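# Extract the small nail from the wooden block

## Task

Draw the small nail that sits in the top of the wooden block most of the way out of it. The robot's own grippers may touch the nail only lightly; anything firmer counts as failure, so another object must do the pulling. Anything still in a gripper when the scene ends gets dropped, and a result that stays only because the robot supports it does not count. Nothing may be pushed or knocked off the table.

## Robot and tools

Robot: two arms, left_arm and right_arm, each with a six-joint chain (waist, shoulder, elbow, wrist pitch, wrist yaw, wrist roll) and a two-finger gripper. Joint ranges in rad: waist -2.618 to 3.054, shoulder 0.000 to 3.142, elbow 0.000 to 3.142, wrist pitch -1.571 to 1.571, wrist yaw -1.571 to 1.571, wrist roll -2.094 to 2.094. A bar under the arm bases and a plate behind it are fixtures up to about 3 cm above the table top, and no warning comes before an arm hits them. Avoid letting the two arms collide or press on each other.

Scene frame: origin at table height, midway between the arms, roughly 5 to 10 cm in from the table's near edge. +z is up, +x points away from the robot over the table, and left_arm sits on the +y side. The arm names do not refer to image sides. Gripper frame: fingers extend along the gripper's +z and close along its y axis. The reported end_effector_position is the point between the pads, about 1 cm short of the fingertips.

Row format (shared by execute_actions and move): one flat list of 14 numbers, each in [-1, 1], covering both arms even when only one moves: left_arm dx, dy, dz, rx, ry, rz, opening, then right_arm in the same order. dx to rz are an offset, not a pose: a target displacement from the gripper's measured pose at the start of the action (or, for the first action in a call, the last pose a result showed), expressed in the gripper's own axes. Scale: 1.0 equals 0.6 m of translation or 180 degrees of rotation; rx, ry, rz form a single rotation vector. Opening is absolute: +1 fully open (0.094 m), -1 closed. A row may carry 12 optional extra numbers from 0 to 1, joint stiffness multipliers (left_arm's six then right_arm's six, in Joint positions order); they persist until changed.

execute_actions(actions): a list of up to 15 actions; each action is a table of up to 15 rows, one row per 1/30 s control step. If shorter than 15 rows, the final row is repeated for the remaining steps. Every row is measured from the action's start pose, not from the prior row. An empty list just returns state and images.

move(target, speed, blocking): target is one row as above; its offsets count from the pose in the latest result showing one. Each gripper travels straight toward its target, all arms finishing together, over 0.5 to 10 s (cut off at 10 s). speed is the top path speed in m/s, 0.002 to 0.5, default 0.25; rotation is capped at twice that in rad/s. Paths ignore obstacles and the other arm; grippers can lag, stray and overshoot speed, mostly near full arm extension. Faster contact and targets set deeper past a surface mean harder pushes. Opening is sent at the move's start. blocking=false returns after 0.5 s while motion continues; until a result shows the move ended, call wait or stop before sending rows or moves. The extra move: line reports the ending (done, off_target, moving, held, fault) plus limits: paced means the sent pose was clipped, held means a check blocked some steps (afterwards the arm may jump faster than speed). Distance of each gripper from its target is also given.

wait(seconds): 0 to 10; arms keep their last command, a running move continues and the wait returns early when it ends. stop(): brakes a running move; needs stopping distance; fingers keep moving. zoom_image(camera, region): camera is cam_high, cam_low, cam_left_wrist or cam_right_wrist; region [x0, y0, x1, y1] in pixels, origin top-left, at most 504 by 504. finished_scene(scene): ends the current scene (integer) once the last command has been held; irreversible. Replying without any tool call also ends things.

Control details: each step, the commanded pose is clipped to within 70 mm and 16 degrees of the measured pose, then damped inverse kinematics drives toward it, favouring position over orientation. Far targets need several actions; after an action the arm goes at most to its last clipped pose. Joint friction may leave the gripper up to about 31 mm off, and tiny commands may do nothing. Hand target lines show what each arm is currently heading for. To keep an arm still, send the offset back to its desired pose in the first call of a reply, then zeros, always with its intended opening. Time passes while you think; the robot holds the last command.

Results: state line gives each gripper's end_effector_position (m) and end_effector_quat_wxyz in the scene frame; positions may be off, more at long reach. grip_measured is the finger opening on the command scale (last Joint positions value is metres), possibly off by about 1 mm. To hold something, command roughly 0.03 below grip_measured; less for a gentler hold. Pad force limit is about 50 to 62 N; parts under about 2 mm thick get less. A pose unreachable line names an arm whose command was altered or blocked by the clearance check. Joint torques include offsets and noise. MOTOR HOT appears from 75 °C; at 90 °C that arm halts 10 s; at 100 °C it goes limp and falls. FAULT lines report stops. Camera calibration (K, distortion, T_world_to_cam) is provided per camera and may be slightly off.

Avoid: gripping the nail directly, dropping objects, slamming or pressing hard, knocking anything off the table, and leaving the result dependent on the robot.

Each tool is called after "Call:" as name([rows], argument=value, ...), one row to a line, values as JSON.

## Session

Call:
execute_actions(actions=[])

Scene clock: 0.00 s.
left_arm: end_effector_position=(+0.1435, -0.0758, +0.1091) grip_measured=+1.000 end_effector_quat_wxyz=(+0.063, +0.411, +0.870, -0.264) | right_arm: end_effector_position=(+0.3234, -0.2029, +0.1056) grip_measured=+1.000 end_effector_quat_wxyz=(+0.019, -0.254, +0.967, +0.006)
Joint positions: left_arm=[-0.996  1.597  1.122 -0.678  0.346 -0.218  0.094] | right_arm=[ 0.232  1.767  1.47  -1.208 -0.019 -0.251  0.094]
Joint velocities: left_arm=[-0.002  0.007 -0.007 -0.037  0.007  0.022  0.   ] | right_arm=[-0.002 -0.012 -0.002 -0.022 -0.066 -0.022  0.   ]
Joint torques (N m, as the arm reports them, + toward a larger angle): no reading
Motor temperatures (°C, as the motors report them): left_arm=[30 26 34 29 28 30] | right_arm=[28 38 37 35 29 29]
Hand target (left_arm): +0.143, -0.076, +0.109; +0.063, +0.411, +0.870, -0.264
Hand target (right_arm): +0.323, -0.203, +0.106; +0.019, -0.254, +0.967, +0.006
Joint stiffness scale: left_arm=[1. 1. 1. 1. 1. 1.] | right_arm=[1. 1. 1. 1. 1. 1.]
camera_calibration (this result's frames):
cam_left_wrist: T_world_to_cam=[[-0.749654, -0.51657, 0.413732, 0.0216774], [-0.461761, 0.856076, 0.232186, 0.113618], [-0.474126, -0.0169864, -0.880293, 0.287631], [0, 0, 0, 1]] pos_world=[0.205088, -0.0811821, 0.21785]
cam_right_wrist: T_world_to_cam=[[0.491576, -0.870833, 0.00147654, -0.339785], [-0.733863, -0.413344, 0.539066, 0.104728], [-0.468826, -0.266076, -0.842262, 0.31367], [0, 0, 0, 1]] pos_world=[0.390943, -0.169147, 0.208239]

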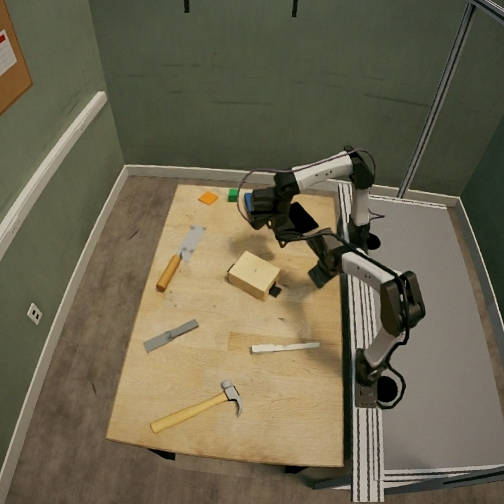

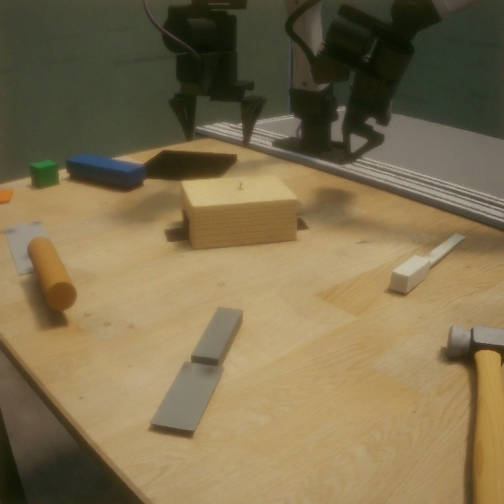

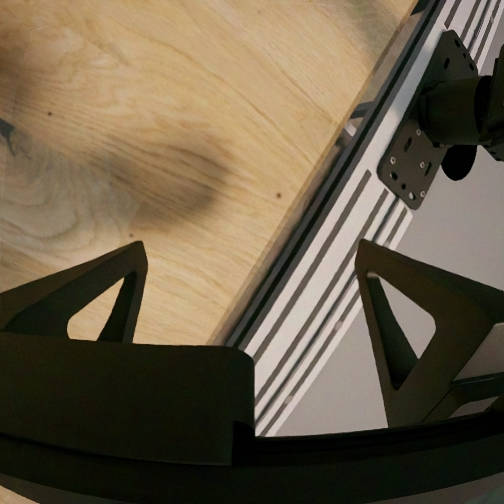

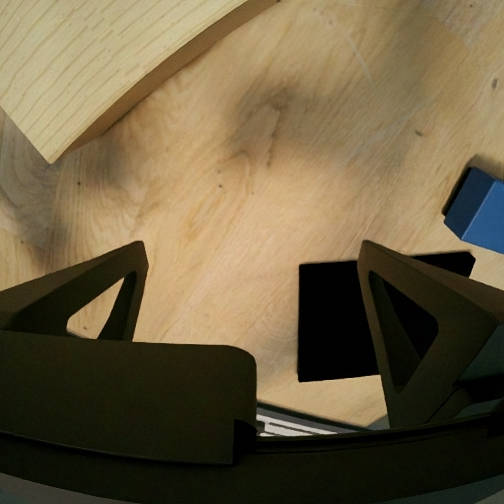

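Call:
zoom_image(camera="cam_high", region=[130, 230, 330, 450])

Call:
zoom_image(camera="cam_low", region=[160, 160, 320, 260])

Region (130, 230, 330, 450) of cam_high's 504x504 image, scaled by 2.291, with more detail than that image has; it fills the left 458 columns of this view, and the rest is white.

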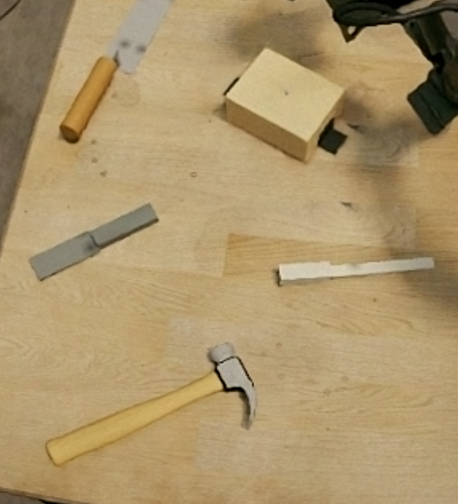

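Region (160, 160, 320, 260) of cam_low's 504x504 image, scaled by 3.150, with more detail than that image has; it fills the top 315 rows of this view, and the rest is white.

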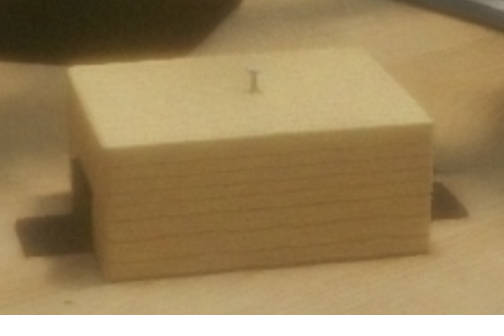

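Call:
move(target=[0.123,0.813,-0.475,-0.25,-0.078,-0.43,0.4, 0.103,0.03,-0.33,0,-0.42,0,0.2], speed=0.3)

Scene clock: 14.13 s.
left_arm: end_effector_position=(+0.4904, +0.3742, +0.1372) grip_measured=+0.403 end_effector_quat_wxyz=(+0.136, -0.287, +0.947, +0.035) | right_arm: end_effector_position=(+0.2577, -0.2199, +0.3024) grip_measured=+0.202 end_effector_quat_wxyz=(+0.607, -0.202, +0.752, +0.162)
Joint positions: left_arm=[ 0.208  2.234  2.216 -1.271 -0.11  -0.399  0.066] | right_arm=[-0.15   0.611  0.74  -0.358 -0.631 -0.137  0.056]
Joint velocities: left_arm=[-0.007 -0.007 -0.007  0.007  0.022  0.007 -0.   ] | right_arm=[-0.017 -0.002 -0.002 -0.037 -0.081 -0.007  0.   ]
Joint torques (N m, as the arm reports them, + toward a larger angle): left_arm=[ -0.12 -12.1    8.91   0.88  -0.26  -0.12] | right_arm=[-0.28 -1.32  6.34  2.42 -0.2  -0.03]
Motor temperatures (°C, as the motors report them): left_arm=[30 29 36 30 28 30] | right_arm=[28 40 39 35 29 29]
Hand target (left_arm): +0.491, +0.375, +0.141; +0.138, -0.292, +0.946, +0.037
Hand target (right_arm): +0.255, -0.221, +0.297; +0.607, -0.197, +0.752, +0.164
Off the commanded pose (left_arm): 0.008 m, 1 deg.
Off the commanded pose (right_arm): 0.004 m, 1 deg.
Joint stiffness scale: left_arm=[1. 1. 1. 1. 1. 1.] | right_arm=[1. 1. 1. 1. 1. 1.]
move: done
camera_calibration (this result's frames):
cam_left_wrist: T_world_to_cam=[[0.549376, -0.835345, 0.0196087, 0.0388609], [-0.790081, -0.511683, 0.337567, 0.540378], [-0.271951, -0.200944, -0.941097, 0.462564], [0, 0, 0, 1]] pos_world=[0.531388, 0.401914, 0.252142]
cam_right_wrist: T_world_to_cam=[[0.497973, -0.867192, 0.00111679, -0.323359], [-0.635127, -0.36559, -0.68041, 0.297178], [0.590454, 0.338117, -0.732831, 0.270973], [0, 0, 0, 1]] pos_world=[0.189773, -0.26339, 0.401141]

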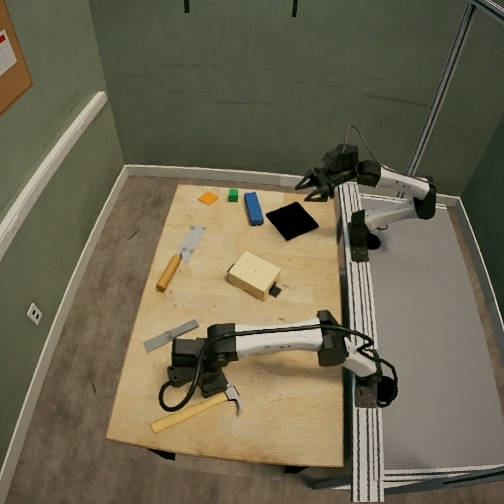

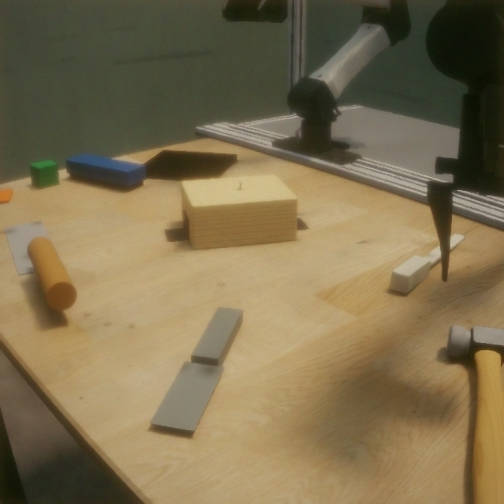

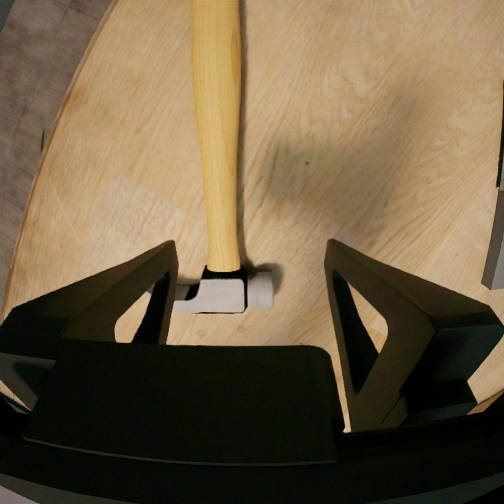

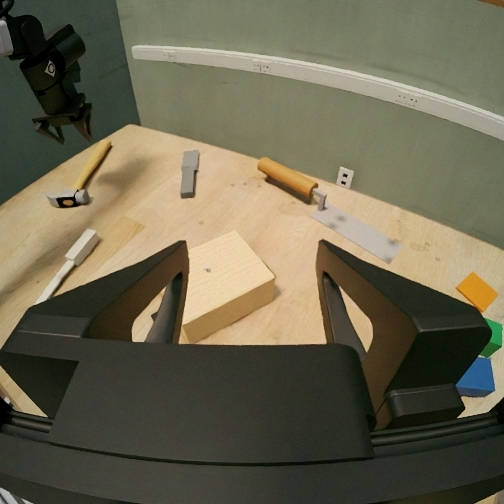

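Call:
move(target=[0.058,0.038,0.21,0,0,0,0.4, 0,0,0,0,0,0,0.2], speed=0.12)

Scene clock: 16.97 s.
left_arm: end_effector_position=(+0.4861, +0.3942, +0.0219) grip_measured=+0.402 end_effector_quat_wxyz=(+0.148, -0.289, +0.945, +0.034) | right_arm: end_effector_position=(+0.2577, -0.2199, +0.3026) grip_measured=+0.202 end_effector_quat_wxyz=(+0.607, -0.202, +0.751, +0.162)
Joint positions: left_arm=[ 0.255  2.224  1.732 -0.77  -0.096 -0.357  0.066] | right_arm=[-0.15   0.611  0.74  -0.357 -0.631 -0.137  0.056]
Joint velocities: left_arm=[-0.007 -0.007 -0.012  0.066  0.007 -0.081 -0.001] | right_arm=[ 0.007 -0.007 -0.017  0.007 -0.037 -0.037 -0.   ]
Joint torques (N m, as the arm reports them, + toward a larger angle): left_arm=[  0.49 -11.48   4.15   1.29  -0.17   0.04] | right_arm=[ 0.47  0.14  8.27  2.35 -0.11 -0.13]
Motor temperatures (°C, as the motors report them): left_arm=[30 30 36 30 28 30] | right_arm=[28 40 39 37 29 29]
Hand target (left_arm): +0.480, +0.395, +0.007; +0.136, -0.287, +0.947, +0.035
Hand target (right_arm): +0.258, -0.220, +0.302; +0.607, -0.202, +0.752, +0.162
Off the commanded pose (left_arm): 0.017 m, 1 deg.
Off the commanded pose (right_arm): 0.000 m, 0 deg.
Joint stiffness scale: left_arm=[1. 1. 1. 1. 1. 1.] | right_arm=[1. 1. 1. 1. 1. 1.]
move: off_target (left_arm)
camera_calibration (this result's frames):
cam_left_wrist: T_world_to_cam=[[0.552533, -0.832994, 0.0287811, 0.0575406], [-0.795159, -0.516456, 0.317797, 0.590899], [-0.249859, -0.198479, -0.947722, 0.345332], [0, 0, 0, 1]] pos_world=[0.52435, 0.421645, 0.137837]
cam_right_wrist: T_world_to_cam=[[0.49824, -0.867038, 0.00134821, -0.323432], [-0.634364, -0.365594, -0.681119, 0.2974], [0.591049, 0.338505, -0.732172, 0.270849], [0, 0, 0, 1]] pos_world=[0.189722, -0.263384, 0.401308]

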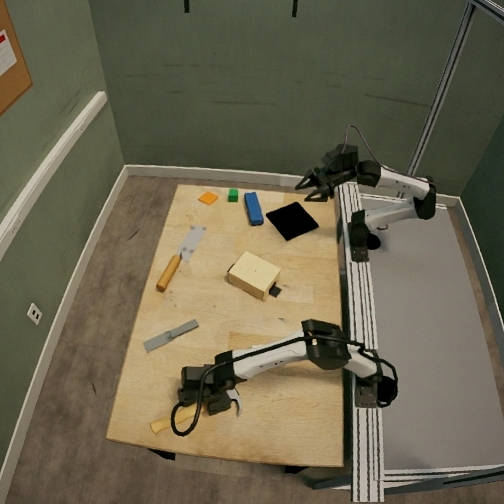

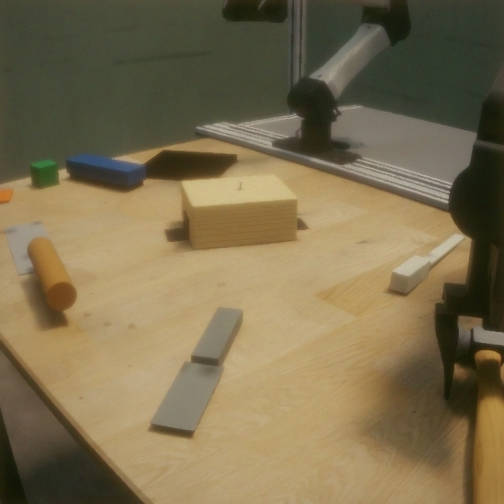

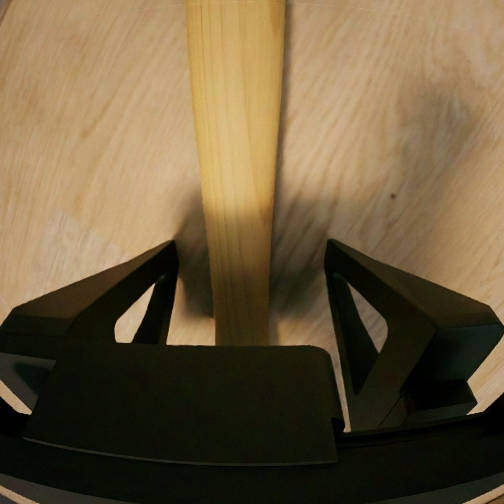

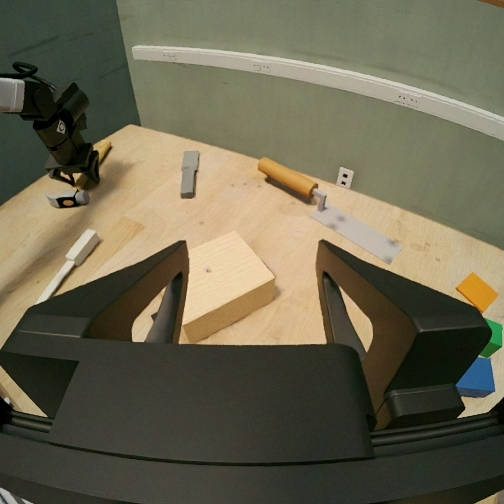

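Call:
move(target=[0.012,0.012,0.03,0,0,0,0.4, 0,0,0,0,0,0,0.2], speed=0.05)

Call:
move(target=[0,0,0,0,0,0,-0.7, 0,0,0,0,0,0,0.2])

Scene clock: 18.70 s.
left_arm: end_effector_position=(+0.4876, +0.3948, +0.0215) grip_measured=+0.402 end_effector_quat_wxyz=(+0.158, -0.289, +0.944, +0.034) | right_arm: end_effector_position=(+0.2577, -0.2199, +0.3026) grip_measured=+0.202 end_effector_quat_wxyz=(+0.607, -0.202, +0.751, +0.162)
Joint positions: left_arm=[ 0.255  2.212  1.704 -0.732 -0.098 -0.356  0.066] | right_arm=[-0.15   0.611  0.74  -0.357 -0.631 -0.137  0.056]
Joint velocities: left_arm=[-0.007 -0.012 -0.022  0.066 -0.022 -0.007 -0.   ] | right_arm=[-0.002 -0.002 -0.012  0.022 -0.007  0.007 -0.   ]
Joint torques (N m, as the arm reports them, + toward a larger angle): left_arm=[  1.16 -11.     3.6    1.5   -0.13   0.07] | right_arm=[ 0.44  0.15  8.28  2.36 -0.12 -0.12]
Motor temperatures (°C, as the motors report them): left_arm=[30 31 36 30 28 30] | right_arm=[28 40 39 37 29 29]
Hand target (left_arm): +0.481, +0.399, +0.003; +0.147, -0.290, +0.945, +0.034
Hand target (right_arm): +0.258, -0.220, +0.303; +0.607, -0.202, +0.751, +0.162
Off the commanded pose (left_arm): 0.021 m, 1 deg.
Off the commanded pose (right_arm): 0.000 m, 0 deg.
Joint stiffness scale: left_arm=[1. 1. 1. 1. 1. 1.] | right_arm=[1. 1. 1. 1. 1. 1.]
move: off_target (left_arm)
camera_calibration (this result's frames):
cam_left_wrist: T_world_to_cam=[[0.551495, -0.833452, 0.0347941, 0.0577822], [-0.801771, -0.518096, 0.297891, 0.596834], [-0.230251, -0.192182, -0.953966, 0.333521], [0, 0, 0, 1]] pos_world=[0.523452, 0.421473, 0.138366]
cam_right_wrist: T_world_to_cam=[[0.49824, -0.867038, 0.00134821, -0.323432], [-0.634364, -0.365594, -0.681119, 0.2974], [0.591049, 0.338505, -0.732172, 0.270849], [0, 0, 0, 1]] pos_world=[0.189722, -0.263384, 0.401308]

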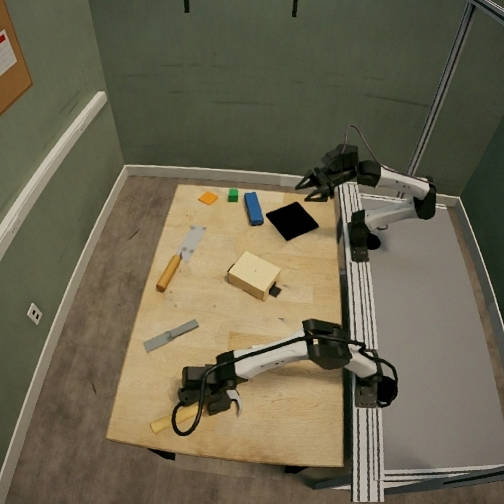

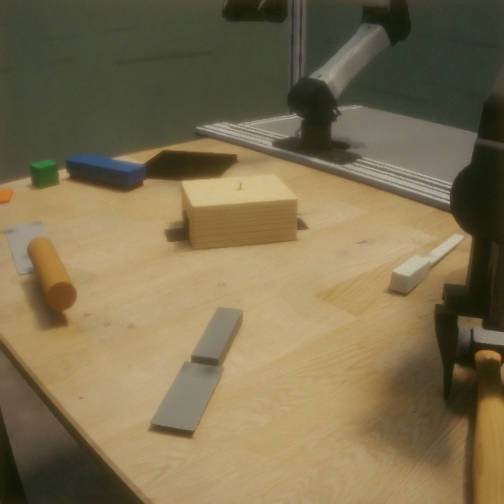

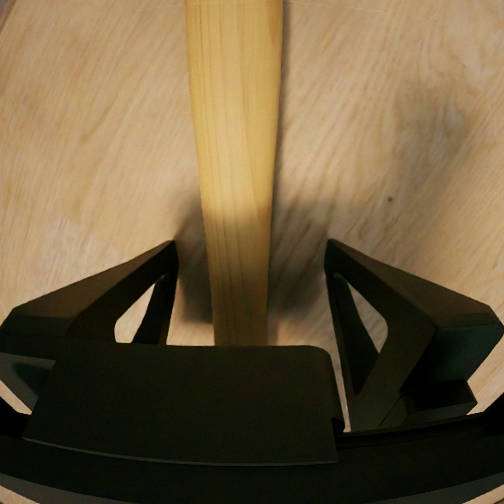

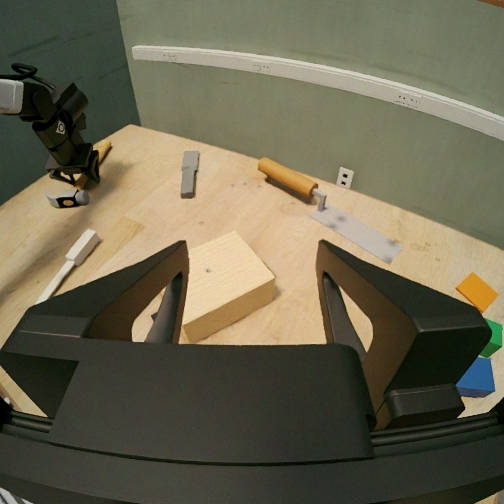

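Scene clock: 19.20 s.
left_arm: end_effector_position=(+0.4877, +0.3965, +0.0223) grip_measured=-0.514 end_effector_quat_wxyz=(+0.160, -0.289, +0.943, +0.037) | right_arm: end_effector_position=(+0.2577, -0.2199, +0.3026) grip_measured=+0.202 end_effector_quat_wxyz=(+0.607, -0.202, +0.751, +0.162)
Joint positions: left_arm=[ 0.256  2.211  1.704 -0.73  -0.104 -0.354  0.023] | right_arm=[-0.15   0.611  0.74  -0.357 -0.631 -0.137  0.056]
Joint velocities: left_arm=[-0.012 -0.007  0.007  0.007  0.066 -0.037  0.   ] | right_arm=[-0.012 -0.002 -0.002 -0.037 -0.022  0.007 -0.002]
Joint torques (N m, as the arm reports them, + toward a larger angle): left_arm=[ -0.05 -12.48   6.86   1.12  -0.11  -0.08] | right_arm=[ 0.48  0.13  8.26  2.35 -0.12 -0.12]
Motor temperatures (°C, as the motors report them): left_arm=[30 31 36 30 28 30] | right_arm=[28 40 39 37 29 29]
Hand target (left_arm): +0.488, +0.395, +0.021; +0.158, -0.289, +0.944, +0.034
Hand target (right_arm): +0.258, -0.220, +0.303; +0.607, -0.202, +0.751, +0.162
Off the commanded pose (left_arm): 0.002 m, 0 deg.
Off the commanded pose (right_arm): 0.000 m, 0 deg.
Joint stiffness scale: left_arm=[1. 1. 1. 1. 1. 1.] | right_arm=[1. 1. 1. 1. 1. 1.]
move: done
camera_calibration (this result's frames):
cam_left_wrist: T_world_to_cam=[[0.551998, -0.833333, 0.0292289, 0.0589886], [-0.801779, -0.520816, 0.293087, 0.598792], [-0.229017, -0.185219, -0.955639, 0.33131], [0, 0, 0, 1]] pos_world=[0.523413, 0.422382, 0.13939]
cam_right_wrist: T_world_to_cam=[[0.49824, -0.867038, 0.00134821, -0.323432], [-0.634364, -0.365594, -0.681119, 0.2974], [0.591049, 0.338505, -0.732172, 0.270849], [0, 0, 0, 1]] pos_world=[0.189722, -0.263384, 0.401308]

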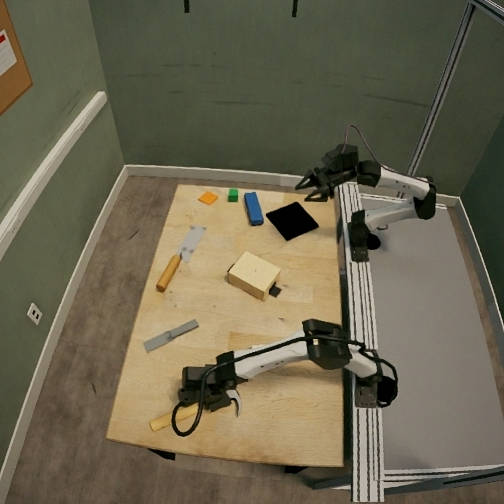

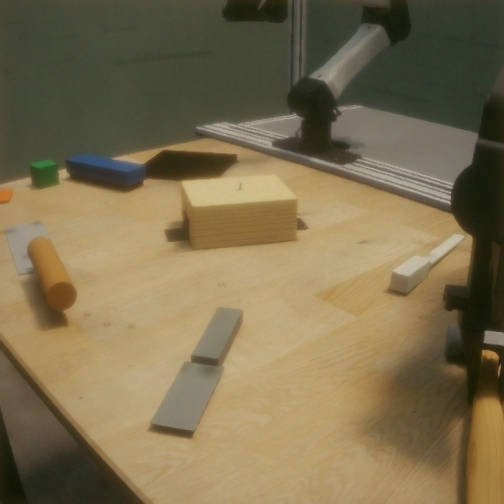

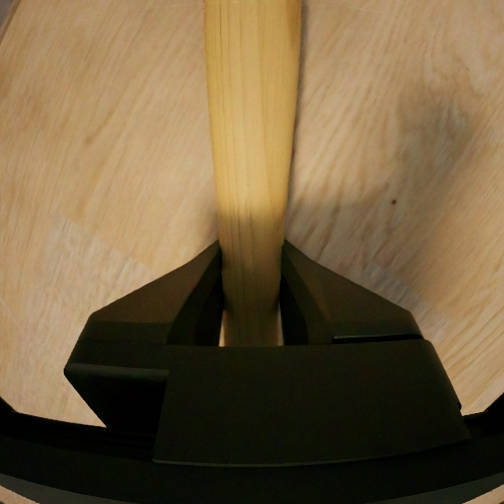

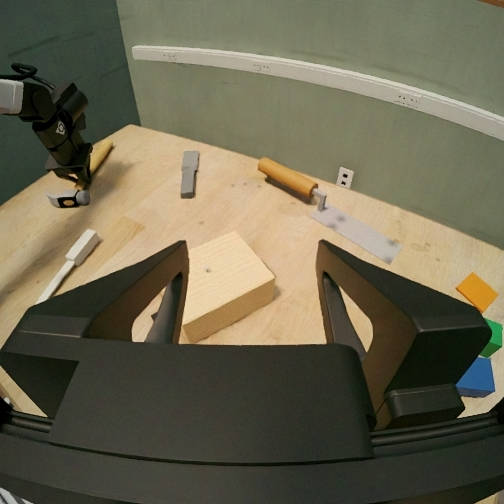

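Call:
move(target=[0.037,-0.103,-0.42,0,-0.5,0,-0.7, 0,0,0,0,0,0,0.2], speed=0.3)

Scene clock: 25.27 s.
left_arm: end_effector_position=(+0.4403, +0.2922, +0.2198) grip_measured=-0.514 end_effector_quat_wxyz=(+0.727, -0.156, +0.622, +0.244) | right_arm: end_effector_position=(+0.2577, -0.2199, +0.3026) grip_measured=+0.202 end_effector_quat_wxyz=(+0.607, -0.202, +0.751, +0.162)
Joint positions: left_arm=[-0.199  1.796  0.626  1.45  -0.783  0.28   0.023] | right_arm=[-0.15   0.611  0.74  -0.357 -0.631 -0.137  0.056]
Joint velocities: left_arm=[ 0.012 -0.002 -0.017  0.007  0.007 -0.051  0.   ] | right_arm=[-0.002 -0.007  0.017 -0.007  0.037  0.037 -0.001]
Joint torques (N m, as the arm reports them, + toward a larger angle): left_arm=[-0.11 -8.82  6.39  3.14  0.3   0.08] | right_arm=[ 0.46  0.13  8.26  2.36 -0.12 -0.13]
Motor temperatures (°C, as the motors report them): left_arm=[30 33 37 33 28 30] | right_arm=[28 39 40 39 29 29]
Hand target (left_arm): +0.435, +0.290, +0.253; +0.769, -0.172, +0.574, +0.222
Hand target (right_arm): +0.258, -0.220, +0.303; +0.607, -0.202, +0.751, +0.162
Off the commanded pose (left_arm): 0.036 m, 10 deg.
Off the commanded pose (right_arm): 0.000 m, 0 deg.
Joint stiffness scale: left_arm=[1. 1. 1. 1. 1. 1.] | right_arm=[1. 1. 1. 1. 1. 1.]
joint sent to its limit (left arm) — the command would take joint 4 (wrist pitch) past its upper limit, so that joint was sent only as far as its limit.
move: off_target (left_arm); limits=paced
camera_calibration (this result's frames):
cam_left_wrist: T_world_to_cam=[[0.543438, -0.835491, -0.0814273, 0.0211198], [-0.403906, -0.175211, -0.897864, 0.434128], [0.73589, 0.520823, -0.432677, -0.256248], [0, 0, 0, 1]] pos_world=[0.35244, 0.227169, 0.280636]
cam_right_wrist: T_world_to_cam=[[0.49824, -0.867038, 0.00134821, -0.323432], [-0.634364, -0.365594, -0.681119, 0.2974], [0.591049, 0.338505, -0.732172, 0.270849], [0, 0, 0, 1]] pos_world=[0.189722, -0.263384, 0.401308]

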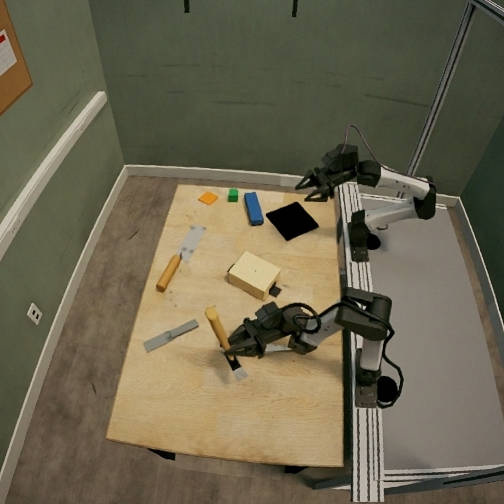

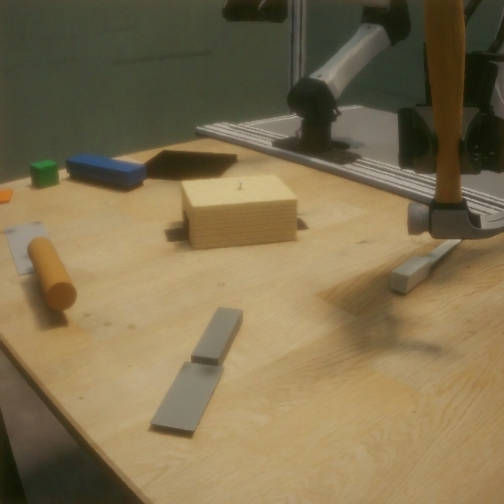

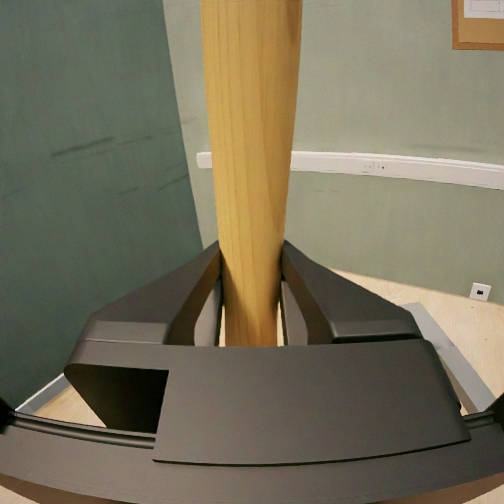

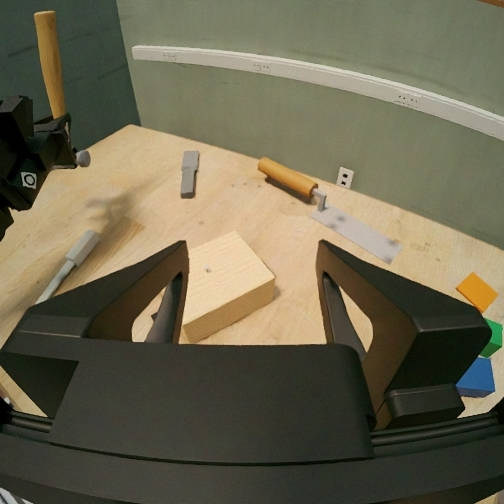

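Call:
move(target=[-0.18,-0.415,-0.435,0.533,-0.07,-0.097,-0.7, 0,0,0,0,0,0,0.2], speed=0.3)

Scene clock: 33.87 s.
left_arm: end_effector_position=(+0.3515, -0.0649, +0.2089) grip_measured=-0.514 end_effector_quat_wxyz=(+0.630, +0.375, +0.566, -0.377) | right_arm: end_effector_position=(+0.2577, -0.2199, +0.3026) grip_measured=+0.202 end_effector_quat_wxyz=(+0.607, -0.202, +0.751, +0.162)
Joint positions: left_arm=[-0.552  1.799  0.746  1.139  0.54   0.021  0.023] | right_arm=[-0.15   0.611  0.74  -0.357 -0.631 -0.137  0.056]
Joint velocities: left_arm=[-0.002 -0.007 -0.007  0.037 -0.051 -0.037  0.   ] | right_arm=[ 0.002  0.007 -0.002 -0.066  0.037 -0.051 -0.001]
Joint torques (N m, as the arm reports them, + toward a larger angle): left_arm=[-0.65 -9.78  9.94  3.33  0.   -0.11] | right_arm=[ 0.47  0.16  8.28  2.36 -0.12 -0.12]
Motor temperatures (°C, as the motors report them): left_arm=[30 34 37 39 28 30] | right_arm=[28 38 41 40 29 29]
Hand target (left_arm): +0.348, -0.068, +0.260; +0.682, +0.373, +0.498, -0.383
Hand target (right_arm): +0.258, -0.220, +0.303; +0.607, -0.202, +0.751, +0.162
Off the commanded pose (left_arm): 0.052 m, 10 deg.
Off the commanded pose (right_arm): 0.000 m, 0 deg.
Joint stiffness scale: left_arm=[1. 1. 1. 1. 1. 1.] | right_arm=[1. 1. 1. 1. 1. 1.]
move: off_target (left_arm)
camera_calibration (this result's frames):
cam_left_wrist: T_world_to_cam=[[-0.903273, -0.426262, -0.0489742, 0.298491], [-0.185089, 0.490079, -0.851801, 0.282617], [0.387092, -0.760344, -0.521571, 0.0484398], [0, 0, 0, 1]] pos_world=[0.303177, 0.0255617, 0.280616]
cam_right_wrist: T_world_to_cam=[[0.49824, -0.867038, 0.00134821, -0.323432], [-0.634364, -0.365594, -0.681119, 0.2974], [0.591049, 0.338505, -0.732172, 0.270849], [0, 0, 0, 1]] pos_world=[0.189722, -0.263384, 0.401308]

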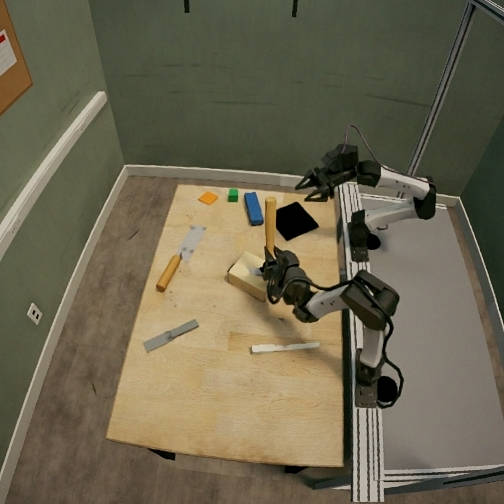

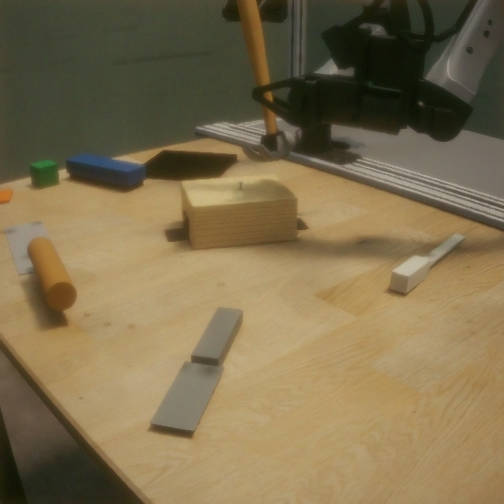

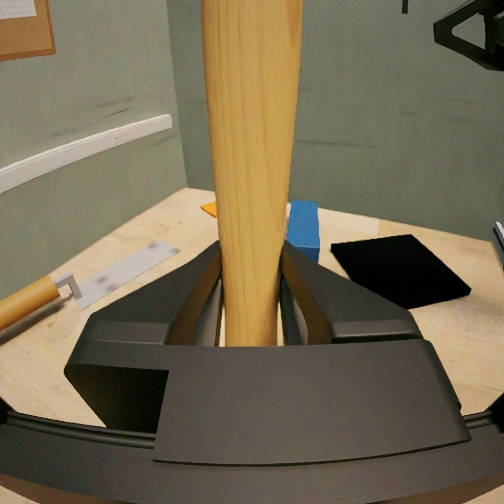

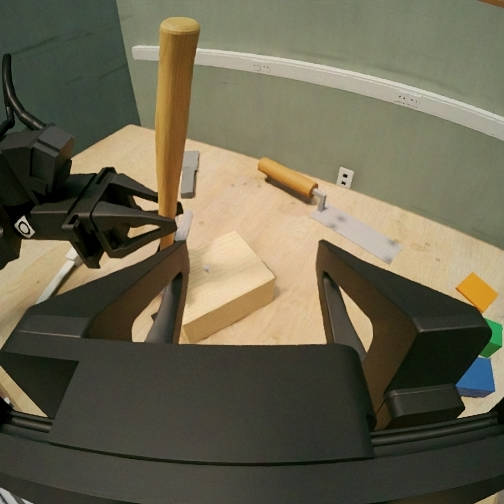

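Call:
move(target=[-0.085,0,0.005,0,-0.055,0,-0.7, -0.148,0.085,0.245,0,0,0,1], speed=0.2)

Scene clock: 38.70 s.
left_arm: end_effector_position=(+0.3521, -0.0646, +0.2039) grip_measured=-0.514 end_effector_quat_wxyz=(+0.614, +0.350, +0.582, -0.402) | right_arm: end_effector_position=(+0.3695, -0.0988, +0.3558) grip_measured=+1.000 end_effector_quat_wxyz=(+0.606, -0.205, +0.752, +0.160)
Joint positions: left_arm=[-0.552  1.816  0.739  1.162  0.535 -0.064  0.023] | right_arm=[ 0.421  1.206  1.172 -0.155 -0.071 -0.022  0.094]
Joint velocities: left_arm=[ 0.012 -0.007  0.012  0.007  0.022  0.007  0.   ] | right_arm=[0.007 0.002 0.007 0.007 0.037 0.007 0.   ]
Joint torques (N m, as the arm reports them, + toward a larger angle): left_arm=[ -0.7  -11.23   7.83   3.59  -0.18  -0.13] | right_arm=[ 1.18 -3.96 10.27  2.48  0.02 -0.01]
Motor temperatures (°C, as the motors report them): left_arm=[30 34 38 42 28 30] | right_arm=[28 38 42 41 29 29]
Hand target (left_arm): +0.346, -0.063, +0.258; +0.674, +0.344, +0.511, -0.407
Hand target (right_arm): +0.371, -0.095, +0.360; +0.607, -0.202, +0.751, +0.162
Off the commanded pose (left_arm): 0.056 m, 11 deg.
Off the commanded pose (right_arm): 0.006 m, 1 deg.
Joint stiffness scale: left_arm=[1. 1. 1. 1. 1. 1.] | right_arm=[1. 1. 1. 1. 1. 1.]
move: off_target (left_arm)
camera_calibration (this result's frames):
cam_left_wrist: T_world_to_cam=[[-0.904632, -0.424688, 0.0357825, 0.282229], [-0.249276, 0.459141, -0.852673, 0.299114], [0.345691, -0.780275, -0.521218, 0.059021], [0, 0, 0, 1]] pos_world=[0.309472, 0.0285763, 0.27571]
cam_right_wrist: T_world_to_cam=[[0.499484, -0.86628, 0.00864935, -0.277223], [-0.634541, -0.372628, -0.677131, 0.446727], [0.589808, 0.332728, -0.735812, 0.203935], [0, 0, 0, 1]] pos_world=[0.301652, -0.141544, 0.454948]

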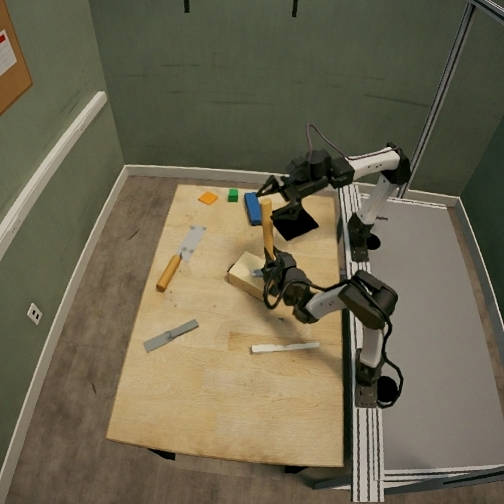

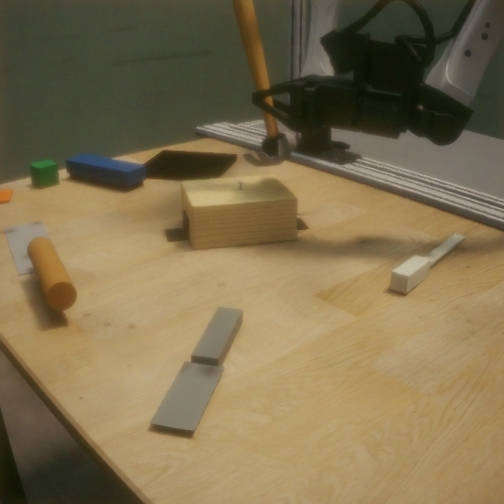

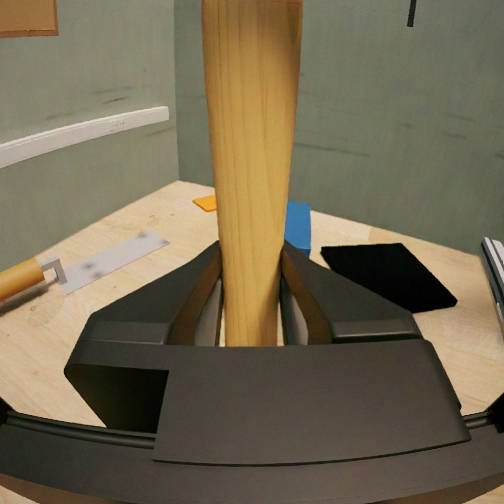

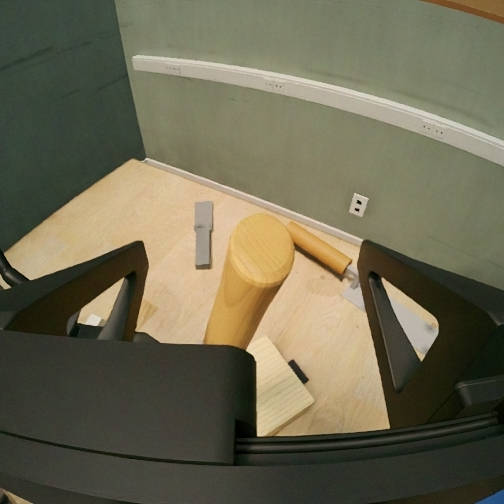

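Call:
execute_actions([
  [[-0.09,0,0,0,-0.06,0,-0.7,0.01,0,0.01,0,0,0,0.8],[-0.09,0,0,0,-0.06,0,-0.7,0.02,0,0.02,0,0,0,0.6],[-0.09,0,0,0,-0.06,0,-0.7,0.03,0,0.03,0,0,0,0.4],[-0.09,0,0,0,-0.06,0,-0.7,0.04,0,0.04,0,0,0,0.2],[-0.09,0,0,0,-0.06,0,-0.7,0.045,0,0.045,0,0,0,0],[-0.09,0,0,0,-0.06,0,-0.7,0.045,0,0.045,0,0,0,-0.2]],
])

Call:
move(target=[-0.09,0,0.07,0,0.04,0,-0.545, 0,0.02,0,0,0,0,-0.2], speed=0.06)

Scene clock: 42.50 s.
left_arm: end_effector_position=(+0.3544, -0.0634, +0.2074) grip_measured=-0.514 end_effector_quat_wxyz=(+0.605, +0.318, +0.592, -0.426) | right_arm: end_effector_position=(+0.3841, -0.0903, +0.3374) grip_measured=-0.198 end_effector_quat_wxyz=(+0.613, -0.206, +0.745, +0.164)
Joint positions: left_arm=[-0.552  1.822  0.739  1.189  0.52  -0.154  0.023] | right_arm=[ 0.421  1.256  1.113 -0.025 -0.079 -0.021  0.038]
Joint velocities: left_arm=[-0.007 -0.007  0.007  0.037  0.037  0.007 -0.001] | right_arm=[-0.007  0.002 -0.017  0.022 -0.022 -0.066 -0.001]
Joint torques (N m, as the arm reports them, + toward a larger angle): left_arm=[ -0.08 -10.39   7.07   3.68  -0.14  -0.12] | right_arm=[ 0.83 -4.57  7.12  2.58  0.1  -0.12]
Motor temperatures (°C, as the motors report them): left_arm=[30 35 39 44 28 30] | right_arm=[28 38 42 41 29 29]
Hand target (left_arm): +0.350, -0.059, +0.256; +0.664, +0.313, +0.525, -0.432
Hand target (right_arm): +0.387, -0.089, +0.324; +0.605, -0.205, +0.752, +0.160
Off the commanded pose (left_arm): 0.050 m, 11 deg.
Off the commanded pose (right_arm): 0.014 m, 1 deg.
Joint stiffness scale: left_arm=[1. 1. 1. 1. 1. 1.] | right_arm=[1. 1. 1. 1. 1. 1.]
camera_calibration (this result's frames):
cam_left_wrist: T_world_to_cam=[[-0.896674, -0.427369, 0.115458, 0.265173], [-0.306961, 0.412307, -0.857775, 0.320621], [0.318983, -0.804586, -0.500891, 0.0646923], [0, 0, 0, 1]] pos_world=[0.315556, 0.0331831, 0.276808]
cam_right_wrist: T_world_to_cam=[[0.506089, -0.862443, 0.00818084, -0.278979], [-0.619582, -0.370142, -0.69218, 0.446294], [0.599994, 0.345236, -0.721678, 0.171381], [0, 0, 0, 1]] pos_world=[0.314876, -0.134578, 0.43488]

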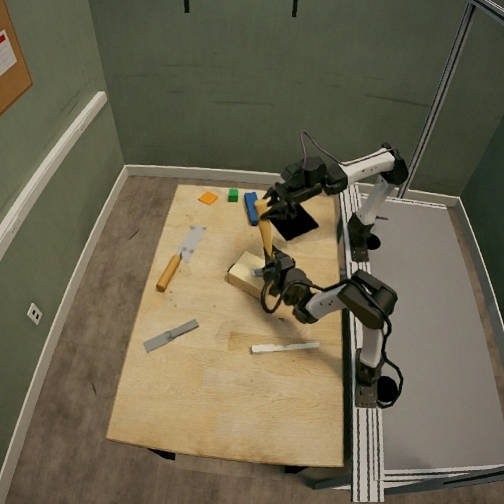

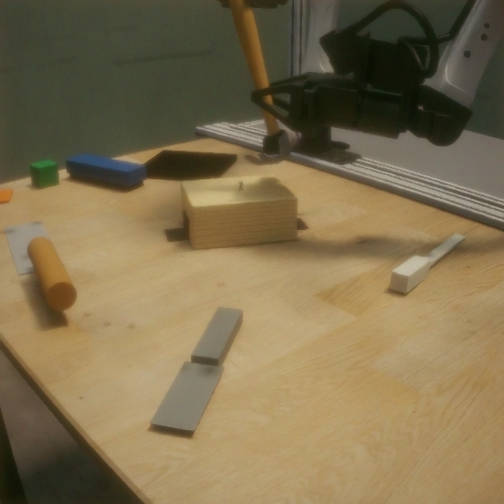

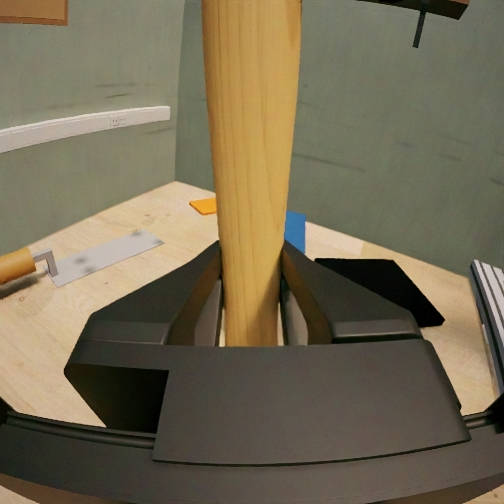

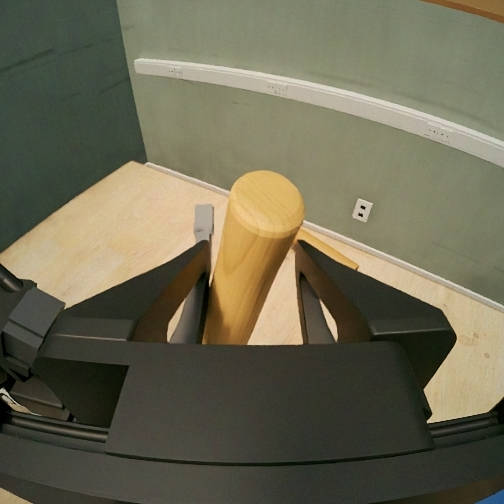

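Scene clock: 44.13 s.
left_arm: end_effector_position=(+0.3753, -0.0796, +0.2030) grip_measured=-0.514 end_effector_quat_wxyz=(+0.506, +0.331, +0.693, -0.393) | right_arm: end_effector_position=(+0.3866, -0.0927, +0.3418) grip_measured=-0.198 end_effector_quat_wxyz=(+0.625, -0.189, +0.744, +0.144)
Joint positions: left_arm=[-0.563  1.738  0.975  0.553  0.496 -0.094  0.023] | right_arm=[ 0.444  1.256  1.113 -0.007 -0.001 -0.021  0.038]
Joint velocities: left_arm=[ 0.007 -0.022 -0.012 -0.051 -0.022 -0.037  0.   ] | right_arm=[-0.007 -0.002  0.017 -0.037 -0.037  0.037 -0.001]
Joint torques (N m, as the arm reports them, + toward a larger angle): left_arm=[ -1.37 -12.44  11.48   3.15   0.11   0.03] | right_arm=[ 2.2  -5.87  8.65  2.31 -0.37 -0.04]
Motor temperatures (°C, as the motors report them): left_arm=[30 35 39 45 28 30] | right_arm=[28 38 43 42 29 29]
Hand target (left_arm): +0.372, -0.089, +0.264; +0.566, +0.343, +0.630, -0.406
Hand target (right_arm): +0.378, -0.080, +0.337; +0.613, -0.206, +0.745, +0.164
Off the commanded pose (left_arm): 0.063 m, 10 deg.
Off the commanded pose (right_arm): 0.016 m, 3 deg.
Joint stiffness scale: left_arm=[1. 1. 1. 1. 1. 1.] | right_arm=[1. 1. 1. 1. 1. 1.]
move: off_target (left_arm, right_arm)
camera_calibration (this result's frames):
cam_left_wrist: T_world_to_cam=[[-0.860277, -0.465361, 0.208235, 0.241971], [-0.47098, 0.569038, -0.674073, 0.366667], [0.195194, -0.677964, -0.708706, 0.141469], [0, 0, 0, 1]] pos_world=[0.353241, -0.000132431, 0.297033]
cam_right_wrist: T_world_to_cam=[[0.458754, -0.888287, 0.0221711, -0.271234], [-0.622754, -0.339218, -0.705059, 0.458551], [0.633815, 0.309642, -0.708802, 0.153084], [0, 0, 0, 1]] pos_world=[0.312968, -0.132786, 0.437826]

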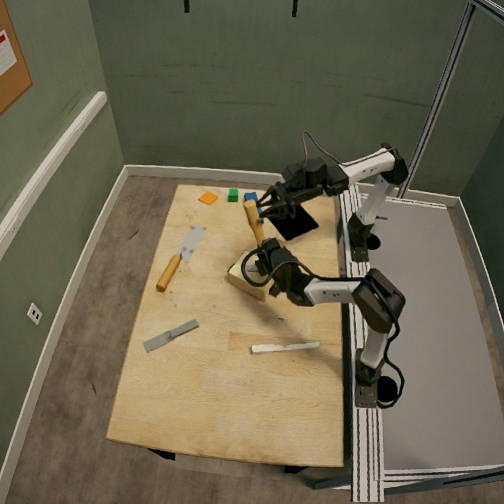

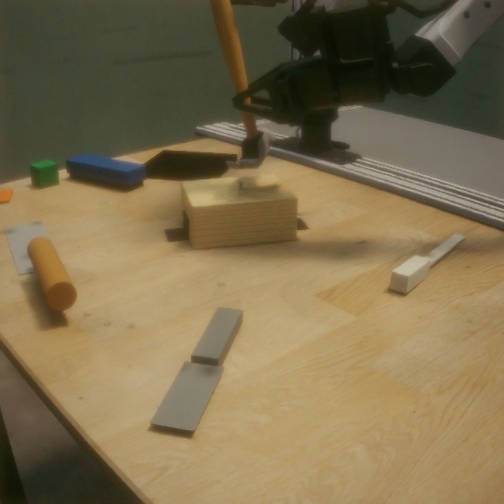

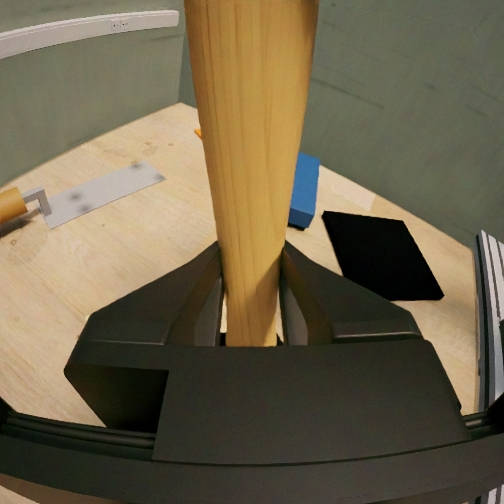

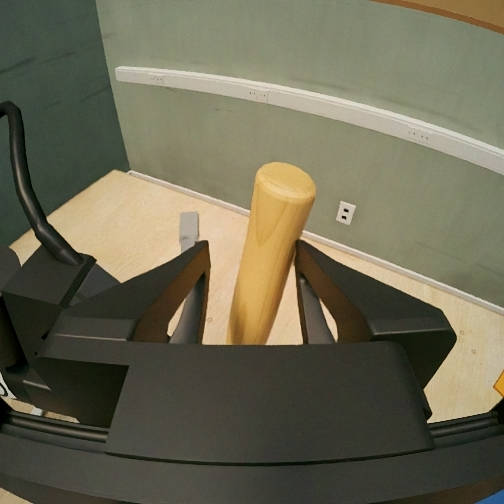

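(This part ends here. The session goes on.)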